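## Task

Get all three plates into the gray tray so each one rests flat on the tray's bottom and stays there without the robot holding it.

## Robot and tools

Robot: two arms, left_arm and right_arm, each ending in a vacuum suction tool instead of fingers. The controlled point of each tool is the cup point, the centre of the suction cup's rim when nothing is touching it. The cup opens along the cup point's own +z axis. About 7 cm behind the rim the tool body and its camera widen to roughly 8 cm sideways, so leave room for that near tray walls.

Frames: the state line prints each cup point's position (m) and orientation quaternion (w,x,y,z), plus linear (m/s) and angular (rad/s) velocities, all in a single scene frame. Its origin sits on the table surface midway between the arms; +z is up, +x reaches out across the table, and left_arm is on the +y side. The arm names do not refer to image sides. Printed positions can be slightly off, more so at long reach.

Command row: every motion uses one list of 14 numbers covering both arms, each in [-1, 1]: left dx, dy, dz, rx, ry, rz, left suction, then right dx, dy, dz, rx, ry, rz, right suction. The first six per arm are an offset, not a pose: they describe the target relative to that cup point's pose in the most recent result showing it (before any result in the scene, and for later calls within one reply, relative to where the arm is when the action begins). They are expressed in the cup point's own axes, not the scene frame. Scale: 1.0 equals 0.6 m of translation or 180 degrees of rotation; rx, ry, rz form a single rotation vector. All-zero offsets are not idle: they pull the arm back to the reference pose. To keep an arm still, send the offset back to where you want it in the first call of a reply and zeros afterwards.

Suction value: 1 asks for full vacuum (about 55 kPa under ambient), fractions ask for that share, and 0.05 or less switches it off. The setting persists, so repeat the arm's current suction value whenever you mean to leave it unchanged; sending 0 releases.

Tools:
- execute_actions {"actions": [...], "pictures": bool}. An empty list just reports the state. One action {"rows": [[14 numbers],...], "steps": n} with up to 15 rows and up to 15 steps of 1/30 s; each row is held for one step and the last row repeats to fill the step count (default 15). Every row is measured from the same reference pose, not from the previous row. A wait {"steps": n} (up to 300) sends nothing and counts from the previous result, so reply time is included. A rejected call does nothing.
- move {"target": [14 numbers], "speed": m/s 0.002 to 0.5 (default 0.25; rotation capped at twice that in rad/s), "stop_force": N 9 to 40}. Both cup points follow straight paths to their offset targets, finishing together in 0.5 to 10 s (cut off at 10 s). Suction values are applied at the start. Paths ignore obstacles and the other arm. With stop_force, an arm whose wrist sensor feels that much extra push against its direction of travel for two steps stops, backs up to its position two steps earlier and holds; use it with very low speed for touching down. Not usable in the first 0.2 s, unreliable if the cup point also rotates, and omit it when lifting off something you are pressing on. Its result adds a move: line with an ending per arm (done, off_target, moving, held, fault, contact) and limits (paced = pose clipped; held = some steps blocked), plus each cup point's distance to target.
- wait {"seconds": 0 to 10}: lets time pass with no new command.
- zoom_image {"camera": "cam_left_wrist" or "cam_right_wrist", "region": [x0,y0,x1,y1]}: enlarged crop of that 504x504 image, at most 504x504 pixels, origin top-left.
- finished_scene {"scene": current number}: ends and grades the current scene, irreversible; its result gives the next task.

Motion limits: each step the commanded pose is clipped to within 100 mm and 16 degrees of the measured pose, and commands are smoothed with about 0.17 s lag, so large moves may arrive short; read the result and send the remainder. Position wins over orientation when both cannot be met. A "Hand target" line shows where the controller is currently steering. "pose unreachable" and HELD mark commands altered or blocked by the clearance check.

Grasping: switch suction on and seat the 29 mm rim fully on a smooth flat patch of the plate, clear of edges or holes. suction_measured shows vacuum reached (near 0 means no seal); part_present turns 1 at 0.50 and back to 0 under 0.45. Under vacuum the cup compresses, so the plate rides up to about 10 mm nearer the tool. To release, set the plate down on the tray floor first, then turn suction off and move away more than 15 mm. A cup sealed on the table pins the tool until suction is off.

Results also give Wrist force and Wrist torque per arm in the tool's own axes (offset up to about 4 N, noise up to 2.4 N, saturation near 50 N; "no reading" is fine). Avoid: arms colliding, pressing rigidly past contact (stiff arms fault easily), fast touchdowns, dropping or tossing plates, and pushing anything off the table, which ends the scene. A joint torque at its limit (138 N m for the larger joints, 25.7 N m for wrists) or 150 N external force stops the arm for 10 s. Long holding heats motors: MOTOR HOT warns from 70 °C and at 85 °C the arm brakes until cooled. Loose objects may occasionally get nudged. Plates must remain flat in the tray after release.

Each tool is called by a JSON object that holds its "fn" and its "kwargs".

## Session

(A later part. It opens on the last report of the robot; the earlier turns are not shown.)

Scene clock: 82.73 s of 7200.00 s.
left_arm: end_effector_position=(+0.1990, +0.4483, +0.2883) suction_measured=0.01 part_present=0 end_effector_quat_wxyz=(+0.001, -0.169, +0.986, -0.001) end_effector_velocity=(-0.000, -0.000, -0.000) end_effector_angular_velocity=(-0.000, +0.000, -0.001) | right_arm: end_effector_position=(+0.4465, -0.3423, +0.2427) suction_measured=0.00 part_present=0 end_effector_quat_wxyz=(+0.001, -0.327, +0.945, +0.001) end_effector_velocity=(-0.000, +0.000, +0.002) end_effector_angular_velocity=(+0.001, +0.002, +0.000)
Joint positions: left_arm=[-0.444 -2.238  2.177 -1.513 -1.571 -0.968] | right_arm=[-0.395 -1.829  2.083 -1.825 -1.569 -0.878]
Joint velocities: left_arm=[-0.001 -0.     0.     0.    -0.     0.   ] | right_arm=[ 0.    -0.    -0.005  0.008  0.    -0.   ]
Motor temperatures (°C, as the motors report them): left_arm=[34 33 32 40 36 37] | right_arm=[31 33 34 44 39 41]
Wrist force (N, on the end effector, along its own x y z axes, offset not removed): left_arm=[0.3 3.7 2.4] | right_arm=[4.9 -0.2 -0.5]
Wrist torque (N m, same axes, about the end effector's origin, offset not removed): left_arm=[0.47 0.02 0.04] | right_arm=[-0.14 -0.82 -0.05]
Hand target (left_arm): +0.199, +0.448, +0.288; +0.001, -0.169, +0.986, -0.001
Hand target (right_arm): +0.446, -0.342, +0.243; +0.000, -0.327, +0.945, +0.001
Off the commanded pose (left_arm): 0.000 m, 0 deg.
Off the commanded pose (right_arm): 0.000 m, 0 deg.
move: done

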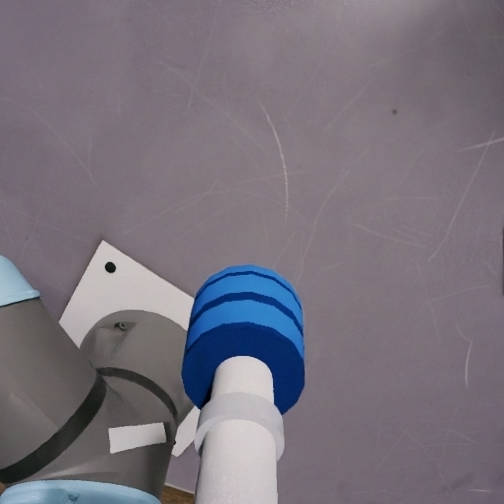

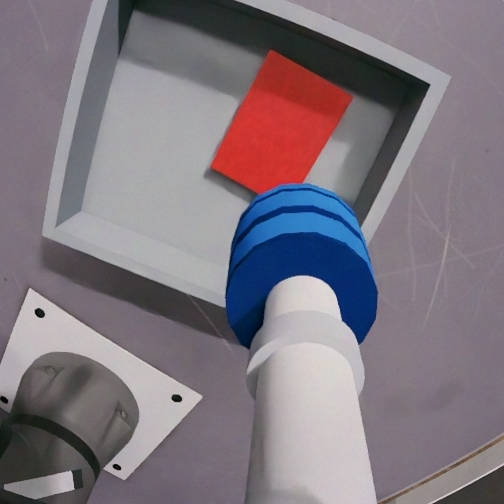

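{"fn": "move", "kwargs": {"target": [0,0,0,0,0,0,0,-0.035,0.012,0.36,0,0,0,0], "speed": 0.2}}

{"fn": "move", "kwargs": {"target": [0,0,0,0,0,0,0,0,0,0.033,0,0,0,1], "speed": 0.015}}

{"fn": "move", "kwargs": {"target": [0,0,0,0,0,0,0,0,0,-0.012,0,0,-0.045,1], "speed": 0.04}}

{"fn": "move", "kwargs": {"target": [0,0,0,0,0,0,0,0.015,-0.045,0,0,0,0,1], "speed": 0.008, "stop_force": 9}}

Scene clock: 97.10 s of 7200.00 s.
left_arm: end_effector_position=(+0.1990, +0.4483, +0.2883) suction_measured=0.01 part_present=0 end_effector_quat_wxyz=(+0.001, -0.169, +0.986, -0.001) end_effector_velocity=(-0.000, -0.000, -0.000) end_effector_angular_velocity=(+0.000, +0.000, -0.001) | right_arm: end_effector_position=(+0.4584, -0.3236, +0.0266) suction_measured=0.00 part_present=0 end_effector_quat_wxyz=(+0.000, -0.327, +0.945, +0.001) end_effector_velocity=(+0.001, +0.000, -0.002) end_effector_angular_velocity=(-0.000, +0.000, -0.000)
Joint positions: left_arm=[-0.444 -2.238  2.177 -1.513 -1.571 -0.968] | right_arm=[-0.341 -1.417  2.388 -2.542 -1.569 -0.823]
Joint velocities: left_arm=[-0.001  0.     0.     0.    -0.    -0.   ] | right_arm=[ 0.001  0.007  0.    -0.007 -0.     0.001]
Motor temperatures (°C, as the motors report them): left_arm=[34 33 32 40 36 37] | right_arm=[31 33 34 44 39 41]
Wrist force (N, on the end effector, along its own x y z axes, offset not removed): left_arm=[-4.3 -0.4 2.7] | right_arm=[3.3 0.8 -0.6]
Wrist torque (N m, same axes, about the end effector's origin, offset not removed): left_arm=[-0.11 0.37 -0.13] | right_arm=[0.03 -0.65 -0.20]
Hand target (left_arm): +0.199, +0.448, +0.288; +0.001, -0.169, +0.986, -0.001
Hand target (right_arm): +0.458, -0.324, +0.026; +0.001, -0.327, +0.945, +0.001
Off the commanded pose (left_arm): 0.000 m, 0 deg.
Off the commanded pose (right_arm): 0.000 m, 0 deg.
After step 90, 9.70 s passed at rest.
move: done

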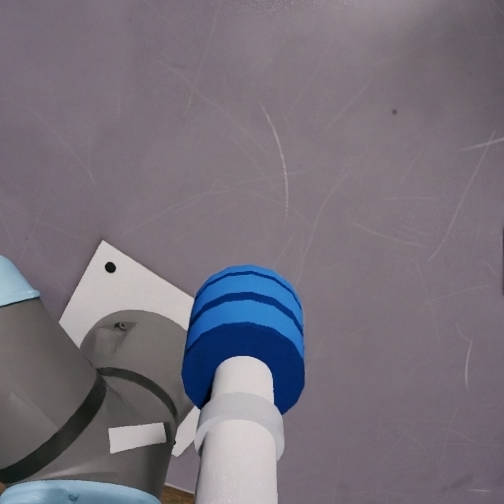

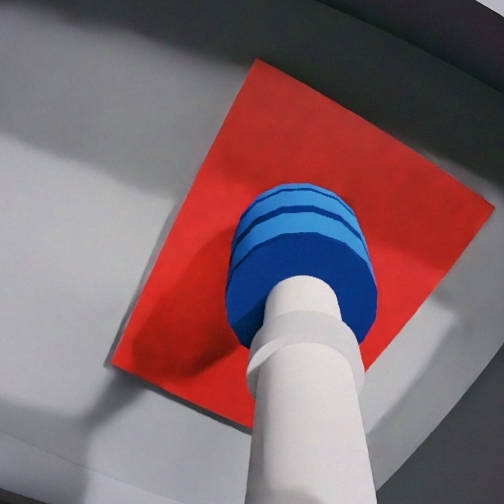

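Scene clock: 98.67 s of 7200.00 s.
left_arm: end_effector_position=(+0.1990, +0.4483, +0.2883) suction_measured=0.01 part_present=0 end_effector_quat_wxyz=(+0.001, -0.169, +0.986, -0.001) end_effector_velocity=(-0.000, -0.001, -0.000) end_effector_angular_velocity=(-0.000, +0.000, -0.004) | right_arm: end_effector_position=(+0.4584, -0.3236, +0.0070) suction_measured=0.79 part_present=1 end_effector_quat_wxyz=(+0.000, -0.327, +0.945, +0.001) end_effector_velocity=(-0.000, +0.000, -0.002) end_effector_angular_velocity=(+0.000, +0.000, +0.002)
Joint positions: left_arm=[-0.444 -2.238  2.177 -1.513 -1.571 -0.968] | right_arm=[-0.341 -1.359  2.403 -2.615 -1.569 -0.823]
Joint velocities: left_arm=[-0.004  0.     0.    -0.    -0.    -0.   ] | right_arm=[ 0.001  0.006  0.002 -0.007  0.    -0.001]
Motor temperatures (°C, as the motors report them): left_arm=[34 33 32 40 36 37] | right_arm=[31 33 34 44 39 41]
Wrist force (N, on the end effector, along its own x y z axes, offset not removed): left_arm=[4.9 -0.5 2.1] | right_arm=[2.2 1.9 -0.9]
Wrist torque (N m, same axes, about the end effector's origin, offset not removed): left_arm=[-0.14 -0.50 0.20] | right_arm=[0.08 -0.41 -0.01]
Hand target (left_arm): +0.199, +0.448, +0.288; +0.001, -0.169, +0.986, -0.001
Hand target (right_arm): +0.458, -0.324, +0.007; +0.000, -0.327, +0.945, +0.001
Off the commanded pose (left_arm): 0.000 m, 0 deg.
Off the commanded pose (right_arm): 0.000 m, 0 deg.
move: done

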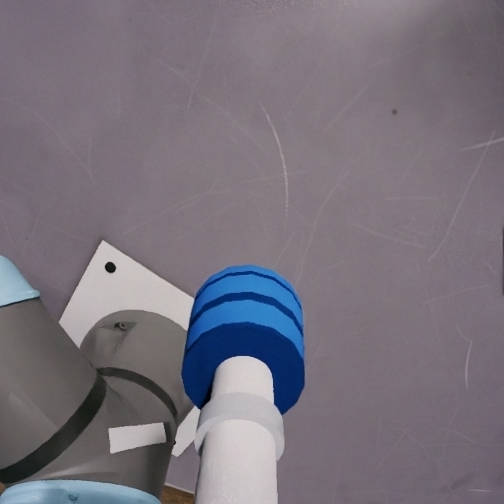

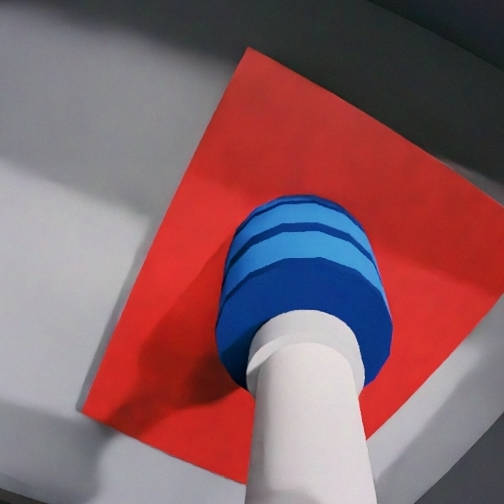

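Scene clock: 100.67 s of 7200.00 s.
left_arm: end_effector_position=(+0.1990, +0.4483, +0.2883) suction_measured=0.01 part_present=0 end_effector_quat_wxyz=(+0.001, -0.169, +0.986, -0.001) end_effector_velocity=(+0.000, -0.000, +0.000) end_effector_angular_velocity=(+0.000, -0.000, -0.001) | right_arm: end_effector_position=(+0.4584, -0.3236, +0.0141) suction_measured=1.00 part_present=1 end_effector_quat_wxyz=(+0.001, -0.392, +0.920, +0.001) end_effector_velocity=(-0.000, +0.000, +0.000) end_effector_angular_velocity=(+0.000, +0.000, +0.015)
Joint positions: left_arm=[-0.444 -2.238  2.177 -1.513 -1.571 -0.968] | right_arm=[-0.341 -1.38   2.397 -2.588 -1.569 -0.963]
Joint velocities: left_arm=[-0.001  0.    -0.     0.     0.     0.   ] | right_arm=[ 0.    -0.001 -0.001  0.002  0.    -0.015]
Motor temperatures (°C, as the motors report them): left_arm=[34 33 32 40 36 37] | right_arm=[31 33 34 44 39 41]
Wrist force (N, on the end effector, along its own x y z axes, offset not removed): left_arm=[-0.6 3.8 1.5] | right_arm=[2.7 1.3 -1.5]
Wrist torque (N m, same axes, about the end effector's origin, offset not removed): left_arm=[0.29 0.24 0.00] | right_arm=[0.15 -0.49 -0.12]
Hand target (left_arm): +0.199, +0.448, +0.288; +0.001, -0.169, +0.986, -0.001
Hand target (right_arm): +0.458, -0.324, +0.014; +0.001, -0.393, +0.920, +0.001
Off the commanded pose (left_arm): 0.000 m, 0 deg.
Off the commanded pose (right_arm): 0.000 m, 0 deg.
move: done

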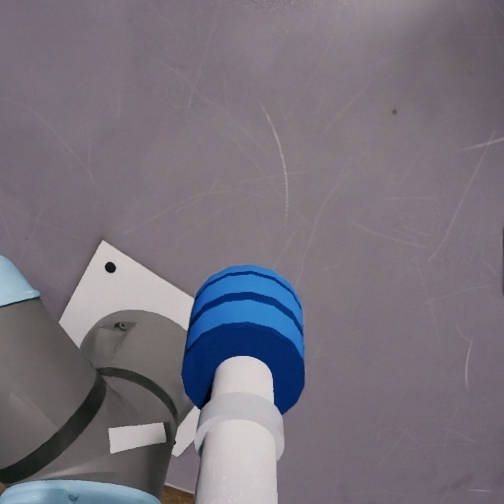

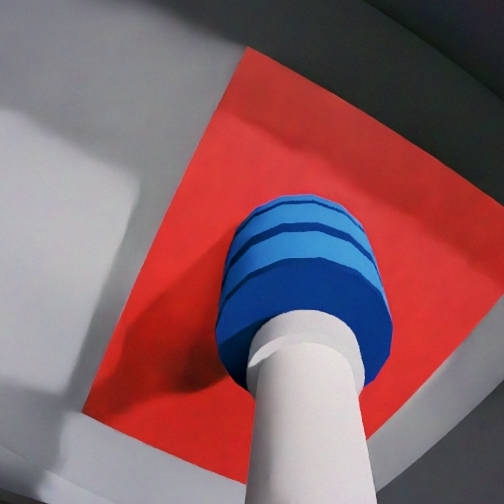

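Scene clock: 104.43 s of 7200.00 s.
left_arm: end_effector_position=(+0.1990, +0.4483, +0.2883) suction_measured=0.01 part_present=0 end_effector_quat_wxyz=(+0.001, -0.169, +0.986, -0.001) end_effector_velocity=(+0.000, +0.000, -0.000) end_effector_angular_velocity=(+0.001, -0.000, +0.001) | right_arm: end_effector_position=(+0.4716, -0.3487, +0.0141) suction_measured=1.00 part_present=1 end_effector_quat_wxyz=(+0.001, -0.392, +0.920, +0.001) end_effector_velocity=(+0.001, -0.002, -0.000) end_effector_angular_velocity=(-0.000, +0.000, -0.002)
Joint positions: left_arm=[-0.444 -2.238  2.177 -1.513 -1.571 -0.968] | right_arm=[-0.398 -1.362  2.372 -2.581 -1.569 -1.02 ]
Joint velocities: left_arm=[0.001 0.    0.    0.    0.001 0.   ] | right_arm=[-0.003  0.001 -0.001  0.    -0.    -0.002]
Motor temperatures (°C, as the motors report them): left_arm=[34 33 32 40 36 37] | right_arm=[31 33 34 44 39 41]
Wrist force (N, on the end effector, along its own x y z axes, offset not removed): left_arm=[3.0 -0.3 3.5] | right_arm=[0.4 -0.5 1.3]
Wrist torque (N m, same axes, about the end effector's origin, offset not removed): left_arm=[-0.13 -0.42 -0.04] | right_arm=[-0.14 -0.23 -0.07]
Hand target (left_arm): +0.199, +0.448, +0.288; +0.001, -0.169, +0.986, -0.001
Hand target (right_arm): +0.472, -0.349, +0.014; +0.001, -0.392, +0.920, +0.001
Off the commanded pose (left_arm): 0.000 m, 0 deg.
Off the commanded pose (right_arm): 0.000 m, 0 deg.
move: done

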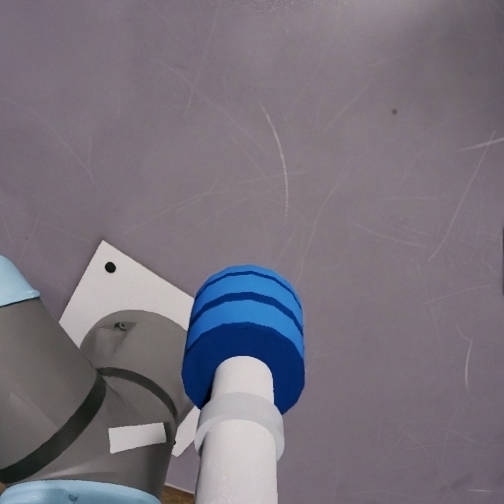

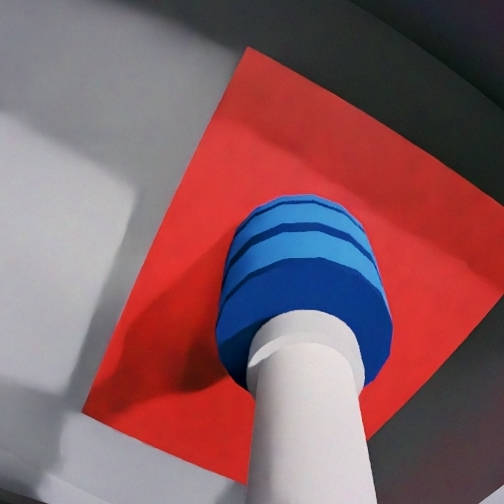

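{"fn": "move", "kwargs": {"target": [0,0,0,0,0,0,0,0,0,0.014,0,0,0,1], "speed": 0.01}}

{"fn": "execute_actions", "kwargs": {"actions": [{"rows":[[0,0,0,0,0,0,0,0,0,0,0,0,0,0]],"steps":6}], "pictures": false}}

{"fn": "move", "kwargs": {"target": [0,0,0,0,0,0,0,-0.04,0.1,-0.35,0,0,0,0]}}

{"fn": "move", "kwargs": {"target": [0,0,0,0,0,0,0,-0.257,0.503,0.12,0,0,0.1,0]}}

Scene clock: 114.97 s of 7200.00 s.
left_arm: end_effector_position=(+0.1990, +0.4483, +0.2883) suction_measured=0.01 part_present=0 end_effector_quat_wxyz=(+0.001, -0.169, +0.986, -0.001) end_effector_velocity=(+0.000, -0.000, +0.000) end_effector_angular_velocity=(-0.000, -0.000, +0.000) | right_arm: end_effector_position=(+0.4716, -0.3487, +0.0059) suction_measured=1.00 part_present=1 end_effector_quat_wxyz=(+0.001, -0.392, +0.920, +0.001) end_effector_velocity=(-0.000, -0.001, -0.002) end_effector_angular_velocity=(+0.000, +0.001, +0.002)
Joint positions: left_arm=[-0.444 -2.238  2.177 -1.513 -1.571 -0.968] | right_arm=[-0.398 -1.338  2.378 -2.61  -1.569 -1.02 ]
Joint velocities: left_arm=[ 0. -0. -0. -0. -0. -0.] | right_arm=[-0.001  0.005  0.001 -0.006 -0.    -0.003]
Motor temperatures (°C, as the motors report them): left_arm=[34 33 32 40 36 37] | right_arm=[31 33 34 44 39 41]
Wrist force (N, on the end effector, along its own x y z axes, offset not removed): left_arm=[-2.4 -0.1 0.5] | right_arm=[1.8 0.7 -0.8]
Wrist torque (N m, same axes, about the end effector's origin, offset not removed): left_arm=[-0.13 0.43 0.06] | right_arm=[-0.06 -0.40 -0.17]
Hand target (left_arm): +0.199, +0.448, +0.288; +0.001, -0.169, +0.986, -0.001
Hand target (right_arm): +0.472, -0.349, +0.006; +0.001, -0.392, +0.920, +0.001
Off the commanded pose (left_arm): 0.000 m, 0 deg.
Off the commanded pose (right_arm): 0.000 m, 0 deg.
After step 90, 6.47 s passed at rest.
move: done

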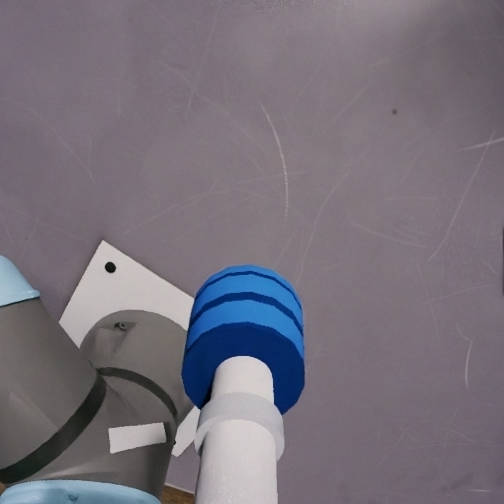

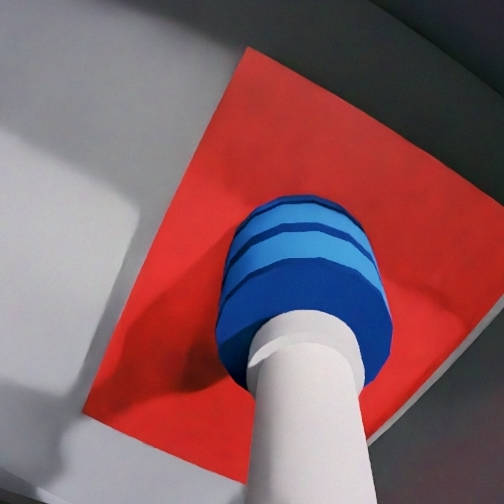

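Scene clock: 115.17 s of 7200.00 s.
left_arm: end_effector_position=(+0.1990, +0.4483, +0.2883) suction_measured=0.01 part_present=0 end_effector_quat_wxyz=(+0.001, -0.169, +0.986, -0.001) end_effector_velocity=(+0.000, +0.001, +0.000) end_effector_angular_velocity=(-0.000, +0.000, +0.002) | right_arm: end_effector_position=(+0.4716, -0.3487, +0.0058) suction_measured=0.00 part_present=0 end_effector_quat_wxyz=(+0.001, -0.392, +0.920, +0.001) end_effector_velocity=(-0.000, -0.000, -0.000) end_effector_angular_velocity=(+0.000, +0.000, -0.000)
Joint positions: left_arm=[-0.444 -2.238  2.177 -1.513 -1.571 -0.968] | right_arm=[-0.398 -1.338  2.378 -2.611 -1.569 -1.02 ]
Joint velocities: left_arm=[ 0.002  0.    -0.     0.    -0.     0.   ] | right_arm=[-0. -0.  0.  0.  0. -0.]
Motor temperatures (°C, as the motors report them): left_arm=[34 33 32 40 36 37] | right_arm=[31 33 34 44 39 41]
Wrist force (N, on the end effector, along its own x y z axes, offset not removed): left_arm=[0.3 -2.5 1.9] | right_arm=[4.2 -0.7 -4.6]
Wrist torque (N m, same axes, about the end effector's origin, offset not removed): left_arm=[-0.55 0.04 0.09] | right_arm=[-0.24 -0.70 -0.18]
Hand target (left_arm): +0.199, +0.448, +0.288; +0.001, -0.169, +0.986, -0.001
Hand target (right_arm): +0.472, -0.349, +0.006; +0.001, -0.392, +0.920, +0.001
Off the commanded pose (left_arm): 0.000 m, 0 deg.
Off the commanded pose (right_arm): 0.000 m, 0 deg.
Steps of this call (steps 1 to 6: all 6 steps of this action). Readings (end_effector_position | what the end effector reports):
1: left_arm (+0.1990, +0.4483, +0.2883) | right_arm (+0.4716, -0.3487, +0.0058) | left_arm suction_measured=0.01 part_present=0 | right_arm suction_measured=0.66 part_present=1
2: left_arm (+0.1990, +0.4483, +0.2883) | right_arm (+0.4716, -0.3487, +0.0058) | left_arm suction_measured=0.01 part_present=0 | right_arm suction_measured=0.03 part_present=0
4: left_arm (+0.1990, +0.4483, +0.2883) | right_arm (+0.4716, -0.3487, +0.0058) | left_arm suction_measured=0.01 part_present=0 | right_arm suction_measured=0.00 part_present=0
6: the state above

Scene clock: 116.87 s of 7200.00 s.
left_arm: end_effector_position=(+0.1990, +0.4483, +0.2883) suction_measured=0.01 part_present=0 end_effector_quat_wxyz=(+0.001, -0.169, +0.986, -0.001) end_effector_velocity=(-0.000, -0.001, +0.000) end_effector_angular_velocity=(-0.000, -0.000, -0.003) | right_arm: end_effector_position=(+0.4449, -0.2898, +0.2159) suction_measured=0.00 part_present=0 end_effector_quat_wxyz=(+0.001, -0.392, +0.920, +0.001) end_effector_velocity=(-0.000, -0.000, +0.002) end_effector_angular_velocity=(-0.000, +0.002, -0.001)
Joint positions: left_arm=[-0.444 -2.238  2.177 -1.513 -1.571 -0.968] | right_arm=[-0.257 -1.783  2.121 -1.909 -1.569 -0.88 ]
Joint velocities: left_arm=[-0.004  0.    -0.     0.     0.    -0.   ] | right_arm=[ 0.    -0.001 -0.004  0.007 -0.     0.001]
Motor temperatures (°C, as the motors report them): left_arm=[34 33 32 40 36 37] | right_arm=[31 33 34 44 39 41]
Wrist force (N, on the end effector, along its own x y z axes, offset not removed): left_arm=[2.2 1.8 0.3] | right_arm=[0.0 -0.6 0.8]
Wrist torque (N m, same axes, about the end effector's origin, offset not removed): left_arm=[0.18 -0.12 0.22] | right_arm=[-0.17 -0.27 -0.22]
Hand target (left_arm): +0.199, +0.448, +0.288; +0.001, -0.169, +0.986, -0.001
Hand target (right_arm): +0.445, -0.290, +0.216; +0.000, -0.392, +0.920, +0.001
Off the commanded pose (left_arm): 0.000 m, 0 deg.
Off the commanded pose (right_arm): 0.000 m, 0 deg.
move: done

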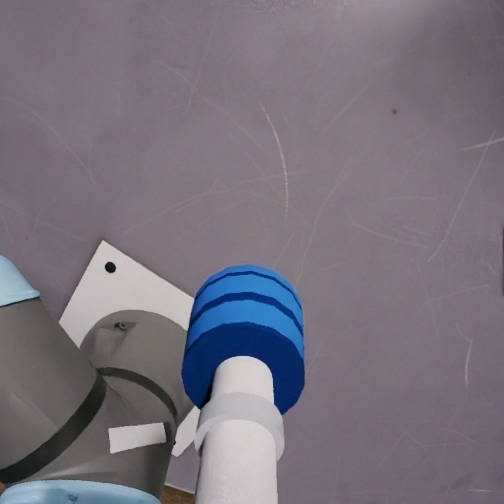

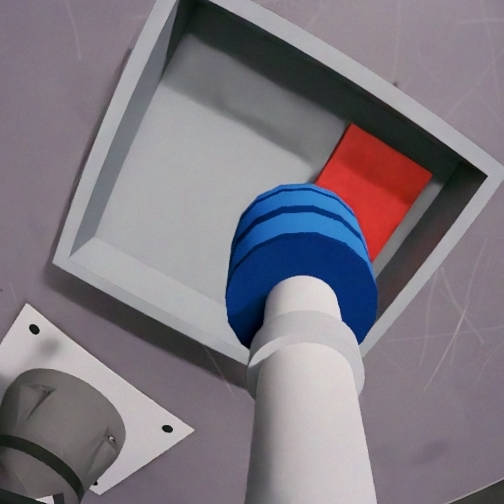

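Scene clock: 118.83 s of 7200.00 s.
left_arm: end_effector_position=(+0.1990, +0.4483, +0.2883) suction_measured=0.01 part_present=0 end_effector_quat_wxyz=(+0.001, -0.169, +0.986, -0.001) end_effector_velocity=(+0.000, +0.000, +0.000) end_effector_angular_velocity=(-0.000, +0.000, +0.001) | right_arm: end_effector_position=(+0.3333, +0.0305, +0.1437) suction_measured=0.00 part_present=0 end_effector_quat_wxyz=(-0.000, -0.244, +0.970, +0.001) end_effector_velocity=(-0.001, +0.002, -0.001) end_effector_angular_velocity=(-0.002, -0.000, -0.001)
Joint positions: left_arm=[-0.444 -2.238  2.177 -1.513 -1.571 -0.968] | right_arm=[ 0.543 -1.434  1.993 -2.13  -1.569  0.235]
Joint velocities: left_arm=[ 0.001 -0.    -0.    -0.    -0.    -0.   ] | right_arm=[ 0.005  0.005 -0.004  0.    -0.001  0.006]
Motor temperatures (°C, as the motors report them): left_arm=[34 33 32 40 36 37] | right_arm=[31 33 34 44 39 41]
Wrist force (N, on the end effector, along its own x y z axes, offset not removed): left_arm=[1.3 0.1 3.0] | right_arm=[4.1 2.2 1.0]
Wrist torque (N m, same axes, about the end effector's origin, offset not removed): left_arm=[-0.19 0.17 0.06] | right_arm=[0.24 -0.69 -0.17]
Hand target (left_arm): +0.199, +0.448, +0.288; +0.001, -0.169, +0.986, -0.001
Hand target (right_arm): +0.333, +0.031, +0.144; -0.000, -0.244, +0.970, +0.001
Off the commanded pose (left_arm): 0.000 m, 0 deg.
Off the commanded pose (right_arm): 0.001 m, 0 deg.
move: done

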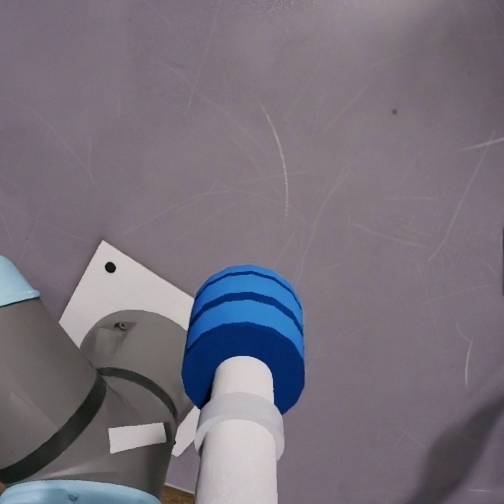

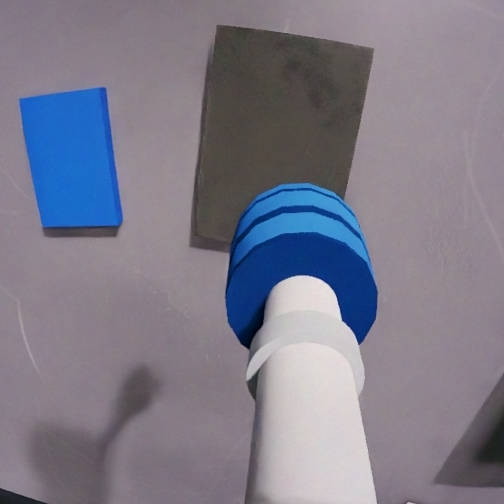

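{"fn": "move", "kwargs": {"target": [0,0,0,0,0,0,0,-0.012,0.006,0.17,0,0,0.04,1], "speed": 0.12}}

{"fn": "move", "kwargs": {"target": [0,0,0,0,0,0,0,0,0,0.065,0,0,0,1], "speed": 0.008, "stop_force": 9}}

Scene clock: 131.37 s of 7200.00 s.
left_arm: end_effector_position=(+0.1990, +0.4483, +0.2883) suction_measured=0.01 part_present=0 end_effector_quat_wxyz=(+0.001, -0.169, +0.986, -0.001) end_effector_velocity=(-0.000, +0.000, -0.000) end_effector_angular_velocity=(-0.000, +0.000, +0.000) | right_arm: end_effector_position=(+0.3379, +0.0371, +0.0418) suction_measured=0.00 part_present=0 end_effector_quat_wxyz=(-0.000, -0.182, +0.983, +0.001) end_effector_velocity=(+0.000, -0.000, -0.002) end_effector_angular_velocity=(-0.001, -0.000, -0.002)
Joint positions: left_arm=[-0.444 -2.238  2.177 -1.513 -1.571 -0.968] | right_arm=[ 0.547 -1.245  2.082 -2.408 -1.569  0.364]
Joint velocities: left_arm=[ 0.  0.  0.  0. -0. -0.] | right_arm=[-0.     0.004  0.    -0.004 -0.001  0.002]
Motor temperatures (°C, as the motors report them): left_arm=[34 33 32 40 36 37] | right_arm=[31 33 34 44 39 41]
Wrist force (N, on the end effector, along its own x y z axes, offset not removed): left_arm=[1.2 0.0 2.2] | right_arm=[1.2 1.1 0.7]
Wrist torque (N m, same axes, about the end effector's origin, offset not removed): left_arm=[-0.18 -0.15 0.23] | right_arm=[0.06 -0.30 -0.20]
Hand target (left_arm): +0.199, +0.448, +0.288; +0.001, -0.169, +0.986, -0.001
Hand target (right_arm): +0.338, +0.037, +0.042; -0.000, -0.182, +0.983, +0.001
Off the commanded pose (left_arm): 0.000 m, 0 deg.
Off the commanded pose (right_arm): 0.000 m, 0 deg.
After step 90, 8.17 s passed at rest.
move: done

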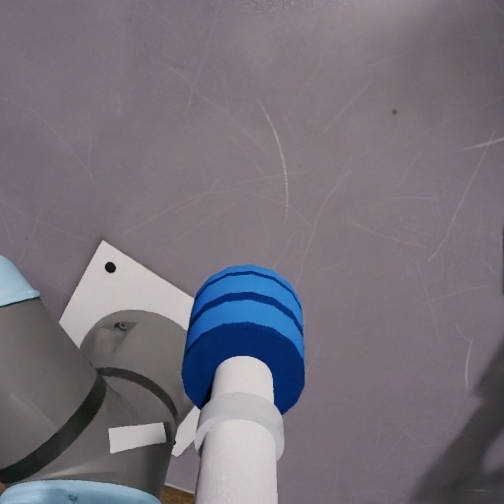

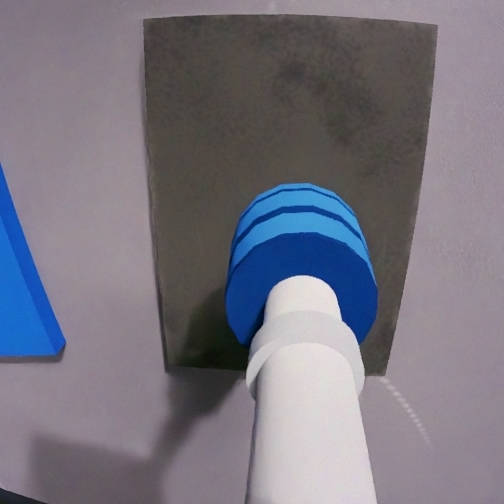

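Scene clock: 136.47 s of 7200.00 s.
left_arm: end_effector_position=(+0.1990, +0.4483, +0.2883) suction_measured=0.01 part_present=0 end_effector_quat_wxyz=(+0.001, -0.169, +0.986, -0.001) end_effector_velocity=(+0.000, +0.001, -0.000) end_effector_angular_velocity=(-0.000, +0.000, +0.004) | right_arm: end_effector_position=(+0.3379, +0.0371, +0.0029) suction_measured=0.96 part_present=1 end_effector_quat_wxyz=(-0.000, -0.182, +0.983, +0.001) end_effector_velocity=(+0.001, -0.000, -0.002) end_effector_angular_velocity=(+0.000, +0.000, -0.000)
Joint positions: left_arm=[-0.444 -2.238  2.177 -1.513 -1.571 -0.968] | right_arm=[ 0.547 -1.163  2.107 -2.515 -1.569  0.364]
Joint velocities: left_arm=[ 0.004 -0.     0.     0.    -0.    -0.   ] | right_arm=[-0.001  0.004  0.    -0.004  0.    -0.001]
Motor temperatures (°C, as the motors report them): left_arm=[34 33 32 40 36 37] | right_arm=[31 33 34 44 39 41]
Wrist force (N, on the end effector, along its own x y z axes, offset not removed): left_arm=[1.4 -0.5 -1.5] | right_arm=[2.0 1.1 0.4]
Wrist torque (N m, same axes, about the end effector's origin, offset not removed): left_arm=[-0.15 -0.13 0.22] | right_arm=[0.08 -0.36 -0.10]
Hand target (left_arm): +0.199, +0.448, +0.288; +0.001, -0.169, +0.986, -0.001
Hand target (right_arm): +0.338, +0.037, +0.003; -0.000, -0.182, +0.983, +0.001
Off the commanded pose (left_arm): 0.000 m, 0 deg.
Off the commanded pose (right_arm): 0.000 m, 0 deg.
move: done

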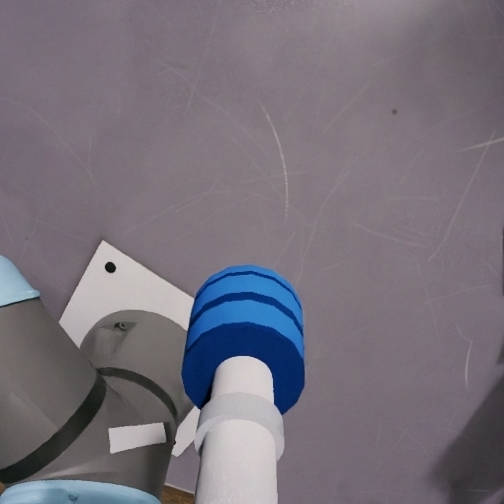

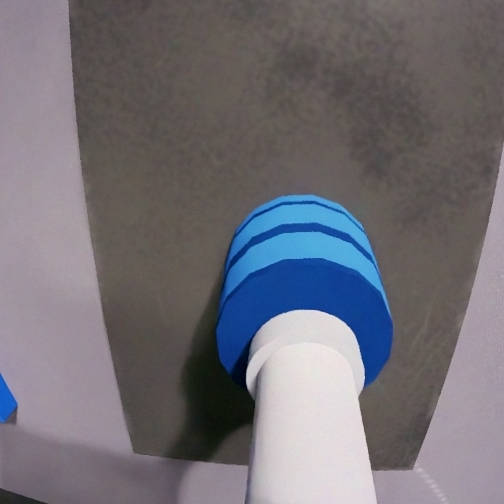

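{"fn": "move", "kwargs": {"target": [0,0,0,0,0,0,0,0,0,-0.2,0,0,0,1], "speed": 0.15}}

{"fn": "move", "kwargs": {"target": [0,0,0,0,0,0,0,0.075,-0.527,0,0,0,-0.04,1]}}

{"fn": "move", "kwargs": {"target": [0,0,0,0,0,0,0,0,0,0.15,0,0,0,1], "speed": 0.02, "stop_force": 9}}

Scene clock: 149.40 s of 7200.00 s.
left_arm: end_effector_position=(+0.1990, +0.4483, +0.2883) suction_measured=0.01 part_present=0 end_effector_quat_wxyz=(+0.001, -0.169, +0.986, -0.001) end_effector_velocity=(-0.000, +0.000, -0.000) end_effector_angular_velocity=(-0.000, +0.000, +0.001) | right_arm: end_effector_position=(+0.3379, +0.0371, +0.1228) suction_measured=1.00 part_present=1 end_effector_quat_wxyz=(-0.000, -0.182, +0.983, +0.001) end_effector_velocity=(-0.000, +0.000, +0.002) end_effector_angular_velocity=(-0.001, +0.001, +0.001)
Joint positions: left_arm=[-0.444 -2.238  2.177 -1.513 -1.571 -0.968] | right_arm=[ 0.547 -1.387  1.999 -2.184 -1.569  0.364]
Joint velocities: left_arm=[ 0. -0.  0. -0. -0. -0.] | right_arm=[ 0.    -0.002 -0.003  0.006  0.    -0.   ]
Motor temperatures (°C, as the motors report them): left_arm=[34 33 32 40 36 37] | right_arm=[31 33 34 44 39 41]
Wrist force (N, on the end effector, along its own x y z axes, offset not removed): left_arm=[2.5 1.1 1.7] | right_arm=[0.3 -0.9 -0.5]
Wrist torque (N m, same axes, about the end effector's origin, offset not removed): left_arm=[0.04 -0.31 0.05] | right_arm=[-0.13 -0.20 -0.21]
Hand target (left_arm): +0.199, +0.448, +0.288; +0.001, -0.169, +0.986, -0.001
Hand target (right_arm): +0.338, +0.037, +0.123; -0.000, -0.182, +0.983, +0.001
Off the commanded pose (left_arm): 0.000 m, 0 deg.
Off the commanded pose (right_arm): 0.000 m, 0 deg.
After step 100, 8.30 s passed at rest.
move: done

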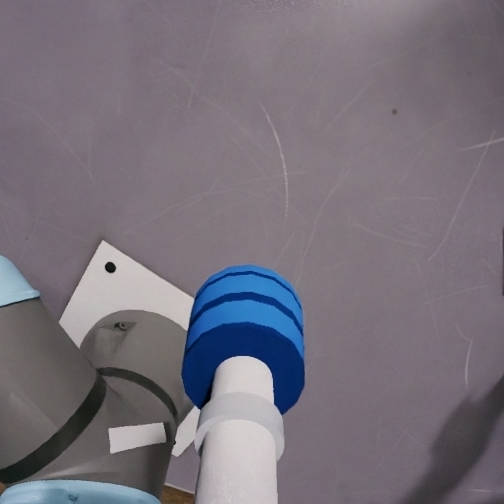

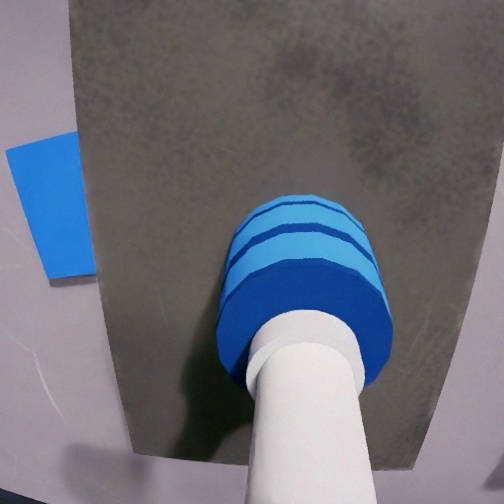

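Scene clock: 151.30 s of 7200.00 s.
left_arm: end_effector_position=(+0.1990, +0.4483, +0.2883) suction_measured=0.01 part_present=0 end_effector_quat_wxyz=(+0.001, -0.169, +0.986, -0.001) end_effector_velocity=(-0.000, +0.000, -0.000) end_effector_angular_velocity=(-0.000, +0.001, +0.000) | right_arm: end_effector_position=(+0.4098, -0.2744, +0.1229) suction_measured=1.00 part_present=1 end_effector_quat_wxyz=(+0.000, -0.244, +0.970, +0.001) end_effector_velocity=(+0.000, -0.001, -0.000) end_effector_angular_velocity=(+0.001, +0.001, +0.002)
Joint positions: left_arm=[-0.444 -2.238  2.177 -1.513 -1.571 -0.968] | right_arm=[-0.22  -1.738  2.354 -2.187 -1.569 -0.529]
Joint velocities: left_arm=[ 0.    -0.     0.     0.    -0.001 -0.   ] | right_arm=[-0.004 -0.     0.     0.     0.001 -0.007]
Motor temperatures (°C, as the motors report them): left_arm=[34 33 32 40 36 37] | right_arm=[31 33 34 44 39 41]
Wrist force (N, on the end effector, along its own x y z axes, offset not removed): left_arm=[-3.6 3.4 -2.2] | right_arm=[1.6 0.8 0.7]
Wrist torque (N m, same axes, about the end effector's origin, offset not removed): left_arm=[0.23 0.58 0.17] | right_arm=[0.00 -0.35 -0.36]
Hand target (left_arm): +0.199, +0.448, +0.288; +0.001, -0.169, +0.986, -0.001
Hand target (right_arm): +0.410, -0.275, +0.123; +0.000, -0.244, +0.970, +0.001
Off the commanded pose (left_arm): 0.000 m, 0 deg.
Off the commanded pose (right_arm): 0.001 m, 0 deg.
move: done

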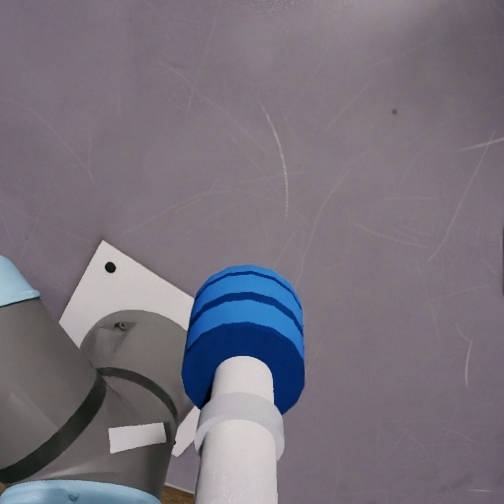

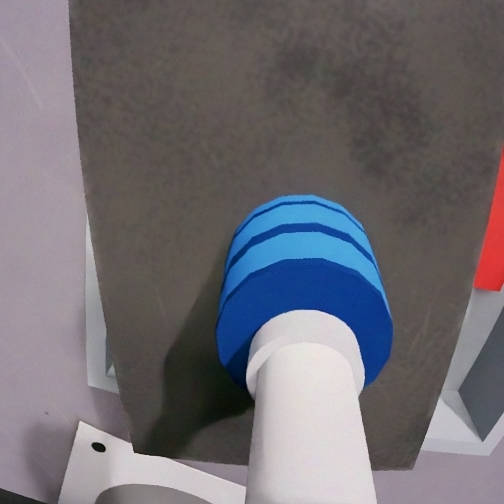

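Scene clock: 156.10 s of 7200.00 s.
left_arm: end_effector_position=(+0.1990, +0.4483, +0.2883) suction_measured=0.01 part_present=0 end_effector_quat_wxyz=(+0.001, -0.169, +0.986, -0.001) end_effector_velocity=(+0.000, +0.000, -0.000) end_effector_angular_velocity=(+0.000, -0.000, +0.001) | right_arm: end_effector_position=(+0.4098, -0.2743, +0.0330) suction_measured=1.00 part_present=1 end_effector_quat_wxyz=(+0.000, -0.244, +0.970, +0.001) end_effector_velocity=(+0.000, +0.000, -0.002) end_effector_angular_velocity=(-0.000, -0.001, +0.001)
Joint positions: left_arm=[-0.444 -2.238  2.177 -1.513 -1.571 -0.968] | right_arm=[-0.22  -1.511  2.473 -2.533 -1.569 -0.529]
Joint velocities: left_arm=[ 0.001 -0.     0.     0.     0.     0.   ] | right_arm=[ 0.001  0.005  0.002 -0.008 -0.    -0.001]
Motor temperatures (°C, as the motors report them): left_arm=[34 33 32 40 36 37] | right_arm=[31 33 34 44 39 41]
Wrist force (N, on the end effector, along its own x y z axes, offset not removed): left_arm=[0.9 2.8 1.0] | right_arm=[0.9 0.3 -2.0]
Wrist torque (N m, same axes, about the end effector's origin, offset not removed): left_arm=[0.22 0.08 0.09] | right_arm=[-0.02 -0.29 -0.18]
Hand target (left_arm): +0.199, +0.448, +0.288; +0.001, -0.169, +0.986, -0.001
Hand target (right_arm): +0.410, -0.274, +0.033; +0.000, -0.244, +0.970, +0.001
Off the commanded pose (left_arm): 0.000 m, 0 deg.
Off the commanded pose (right_arm): 0.000 m, 0 deg.
move: done

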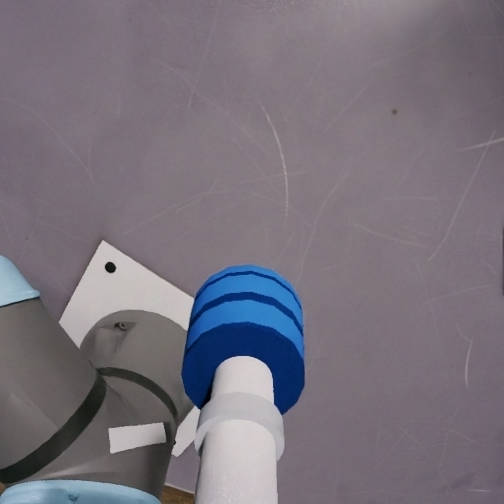

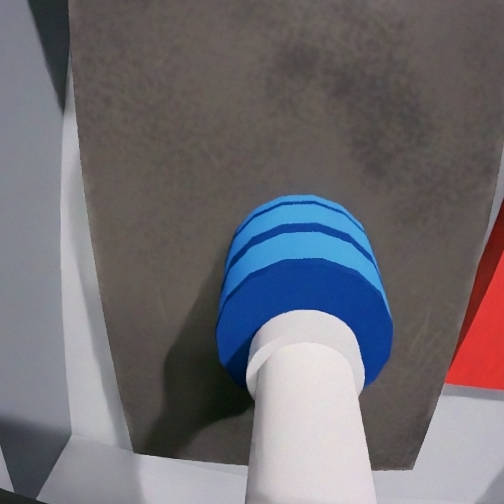

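{"fn": "move", "kwargs": {"target": [0,0,0,0,0,0,0,0,0.025,0.03,0,0,0,1], "speed": 0.01, "stop_force": 9}}

{"fn": "move", "kwargs": {"target": [0,0,0,0,0,0,0,0,0,0.017,0,0,0,1], "speed": 0.01}}

{"fn": "execute_actions", "kwargs": {"actions": [{"rows":[[0,0,0,0,0,0,0,0,0,0,0,0,0,0]],"steps":6}], "pictures": false}}

{"fn": "move", "kwargs": {"target": [0,0,0,0,0,0,0,0.06,0,-0.35,0,0,0,0]}}

Scene clock: 166.30 s of 7200.00 s.
left_arm: end_effector_position=(+0.1990, +0.4483, +0.2883) suction_measured=0.01 part_present=0 end_effector_quat_wxyz=(+0.001, -0.169, +0.986, -0.001) end_effector_velocity=(-0.000, -0.000, +0.000) end_effector_angular_velocity=(-0.001, +0.000, -0.001) | right_arm: end_effector_position=(+0.4027, -0.2612, +0.0151) suction_measured=1.00 part_present=1 end_effector_quat_wxyz=(+0.000, -0.244, +0.970, +0.001) end_effector_velocity=(-0.000, +0.001, -0.001) end_effector_angular_velocity=(+0.000, -0.001, +0.000)
Joint positions: left_arm=[-0.444 -2.238  2.177 -1.513 -1.571 -0.968] | right_arm=[-0.183 -1.458  2.495 -2.608 -1.569 -0.491]
Joint velocities: left_arm=[-0.001 -0.    -0.     0.    -0.001  0.   ] | right_arm=[ 0.003  0.004  0.001 -0.006  0.     0.003]
Motor temperatures (°C, as the motors report them): left_arm=[34 33 32 40 36 37] | right_arm=[31 33 34 44 39 41]
Wrist force (N, on the end effector, along its own x y z axes, offset not removed): left_arm=[-1.7 0.8 -1.0] | right_arm=[3.1 1.3 1.7]
Wrist torque (N m, same axes, about the end effector's origin, offset not removed): left_arm=[0.10 0.31 0.14] | right_arm=[0.10 -0.61 -0.17]
Hand target (left_arm): +0.199, +0.448, +0.288; +0.001, -0.169, +0.986, -0.001
Hand target (right_arm): +0.403, -0.261, +0.015; +0.000, -0.244, +0.970, +0.001
Off the commanded pose (left_arm): 0.000 m, 0 deg.
Off the commanded pose (right_arm): 0.000 m, 0 deg.
After step 90, 4.63 s passed at rest.
move: done

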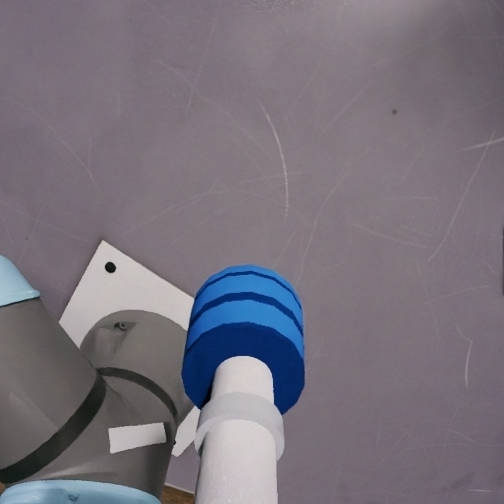

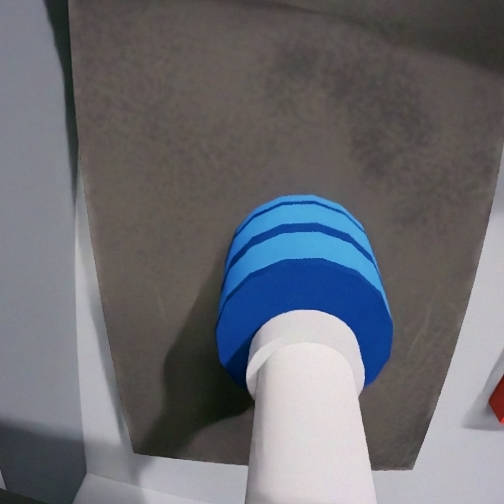

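Scene clock: 167.53 s of 7200.00 s.
left_arm: end_effector_position=(+0.1990, +0.4483, +0.2883) suction_measured=0.01 part_present=0 end_effector_quat_wxyz=(+0.001, -0.169, +0.986, -0.001) end_effector_velocity=(-0.000, -0.000, -0.000) end_effector_angular_velocity=(-0.000, +0.000, -0.000) | right_arm: end_effector_position=(+0.4027, -0.2612, +0.0050) suction_measured=1.00 part_present=1 end_effector_quat_wxyz=(+0.000, -0.244, +0.970, +0.001) end_effector_velocity=(+0.000, -0.000, -0.001) end_effector_angular_velocity=(+0.000, -0.001, +0.000)
Joint positions: left_arm=[-0.444 -2.238  2.177 -1.513 -1.571 -0.968] | right_arm=[-0.183 -1.424  2.503 -2.651 -1.569 -0.491]
Joint velocities: left_arm=[-0. -0.  0. -0. -0. -0.] | right_arm=[-0.001  0.005  0.002 -0.008  0.    -0.001]
Motor temperatures (°C, as the motors report them): left_arm=[34 33 32 40 36 37] | right_arm=[31 33 34 44 39 41]
Wrist force (N, on the end effector, along its own x y z axes, offset not removed): left_arm=[-0.4 -0.8 -1.4] | right_arm=[2.3 2.2 -1.5]
Wrist torque (N m, same axes, about the end effector's origin, offset not removed): left_arm=[-0.09 0.12 0.22] | right_arm=[0.05 -0.36 -0.23]
Hand target (left_arm): +0.199, +0.448, +0.288; +0.001, -0.169, +0.986, -0.001
Hand target (right_arm): +0.403, -0.261, +0.005; +0.000, -0.244, +0.970, +0.001
Off the commanded pose (left_arm): 0.000 m, 0 deg.
Off the commanded pose (right_arm): 0.000 m, 0 deg.
move: done

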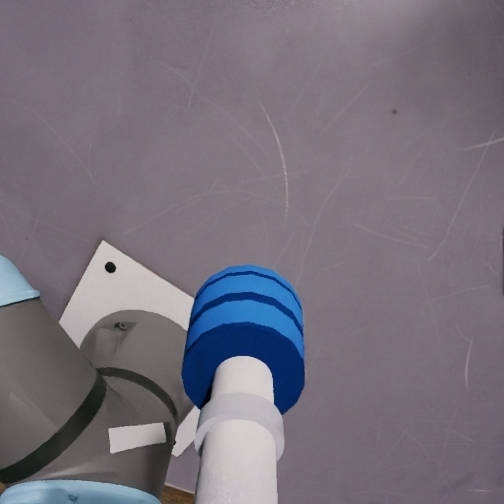

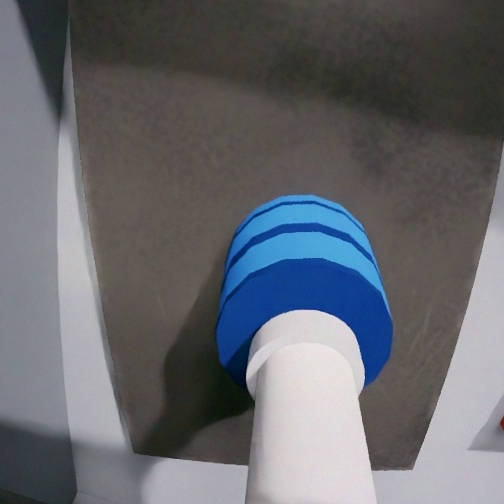

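Scene clock: 167.73 s of 7200.00 s.
left_arm: end_effector_position=(+0.1990, +0.4483, +0.2883) suction_measured=0.01 part_present=0 end_effector_quat_wxyz=(+0.001, -0.169, +0.986, -0.001) end_effector_velocity=(+0.000, -0.000, +0.000) end_effector_angular_velocity=(+0.000, -0.000, -0.001) | right_arm: end_effector_position=(+0.4027, -0.2612, +0.0050) suction_measured=0.00 part_present=0 end_effector_quat_wxyz=(+0.000, -0.244, +0.970, +0.001) end_effector_velocity=(-0.000, +0.000, -0.000) end_effector_angular_velocity=(+0.000, +0.000, +0.002)
Joint positions: left_arm=[-0.444 -2.238  2.177 -1.513 -1.571 -0.968] | right_arm=[-0.183 -1.424  2.503 -2.651 -1.569 -0.491]
Joint velocities: left_arm=[-0.001 -0.    -0.    -0.     0.    -0.   ] | right_arm=[ 0.001  0.     0.    -0.     0.    -0.001]
Motor temperatures (°C, as the motors report them): left_arm=[34 33 32 40 36 37] | right_arm=[31 33 34 44 39 41]
Wrist force (N, on the end effector, along its own x y z axes, offset not removed): left_arm=[0.8 0.0 3.0] | right_arm=[4.1 1.0 -7.1]
Wrist torque (N m, same axes, about the end effector's origin, offset not removed): left_arm=[-0.26 0.02 0.03] | right_arm=[-0.06 -0.59 -0.16]
Hand target (left_arm): +0.199, +0.448, +0.288; +0.001, -0.169, +0.986, -0.001
Hand target (right_arm): +0.403, -0.261, +0.005; +0.000, -0.244, +0.970, +0.001
Off the commanded pose (left_arm): 0.000 m, 0 deg.
Off the commanded pose (right_arm): 0.000 m, 0 deg.
Steps of this call (steps 1 to 6: all 6 steps of this action). Readings (end_effector_position | what the end effector reports):
1: left_arm (+0.1990, +0.4483, +0.2883) | right_arm (+0.4027, -0.2612, +0.0050) | left_arm suction_measured=0.01 part_present=0 | right_arm suction_measured=0.66 part_present=1
2: left_arm (+0.1990, +0.4483, +0.2883) | right_arm (+0.4027, -0.2612, +0.0050) | left_arm suction_measured=0.01 part_present=0 | right_arm suction_measured=0.03 part_present=0
4: left_arm (+0.1990, +0.4483, +0.2883) | right_arm (+0.4027, -0.2612, +0.0050) | left_arm suction_measured=0.01 part_present=0 | right_arm suction_measured=0.00 part_present=0
6: the state above

Scene clock: 169.43 s of 7200.00 s.
left_arm: end_effector_position=(+0.1990, +0.4483, +0.2883) suction_measured=0.01 part_present=0 end_effector_quat_wxyz=(+0.001, -0.169, +0.986, -0.001) end_effector_velocity=(-0.000, +0.000, -0.000) end_effector_angular_velocity=(+0.000, +0.000, +0.000) | right_arm: end_effector_position=(+0.3711, -0.2783, +0.2151) suction_measured=0.00 part_present=0 end_effector_quat_wxyz=(+0.000, -0.244, +0.970, +0.001) end_effector_velocity=(-0.000, -0.001, +0.002) end_effector_angular_velocity=(+0.000, +0.002, -0.000)
Joint positions: left_arm=[-0.444 -2.238  2.177 -1.513 -1.571 -0.968] | right_arm=[-0.238 -1.98   2.252 -1.843 -1.569 -0.546]
Joint velocities: left_arm=[ 0. -0.  0.  0.  0. -0.] | right_arm=[-0.002 -0.002 -0.004  0.008  0.    -0.002]
Motor temperatures (°C, as the motors report them): left_arm=[34 33 32 40 36 37] | right_arm=[31 33 34 44 39 41]
Wrist force (N, on the end effector, along its own x y z axes, offset not removed): left_arm=[2.2 0.5 0.7] | right_arm=[2.2 1.1 -1.2]
Wrist torque (N m, same axes, about the end effector's origin, offset not removed): left_arm=[-0.06 -0.24 0.04] | right_arm=[0.08 -0.42 -0.14]
Hand target (left_arm): +0.199, +0.448, +0.288; +0.001, -0.169, +0.986, -0.001
Hand target (right_arm): +0.371, -0.278, +0.215; +0.000, -0.244, +0.970, +0.001
Off the commanded pose (left_arm): 0.000 m, 0 deg.
Off the commanded pose (right_arm): 0.000 m, 0 deg.
move: done

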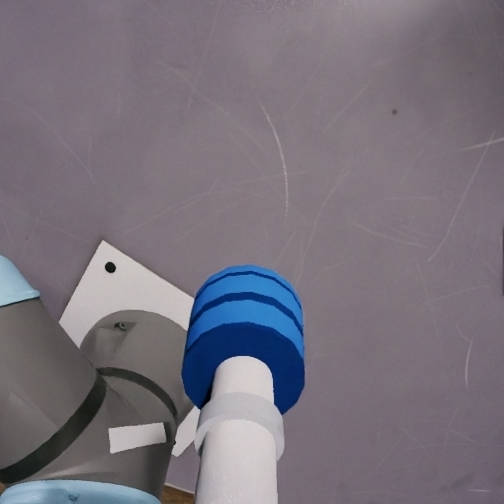

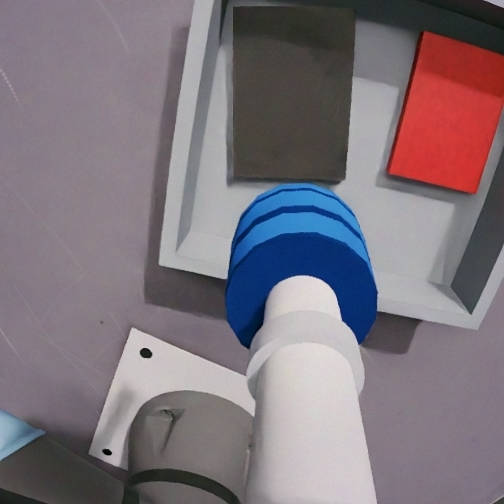

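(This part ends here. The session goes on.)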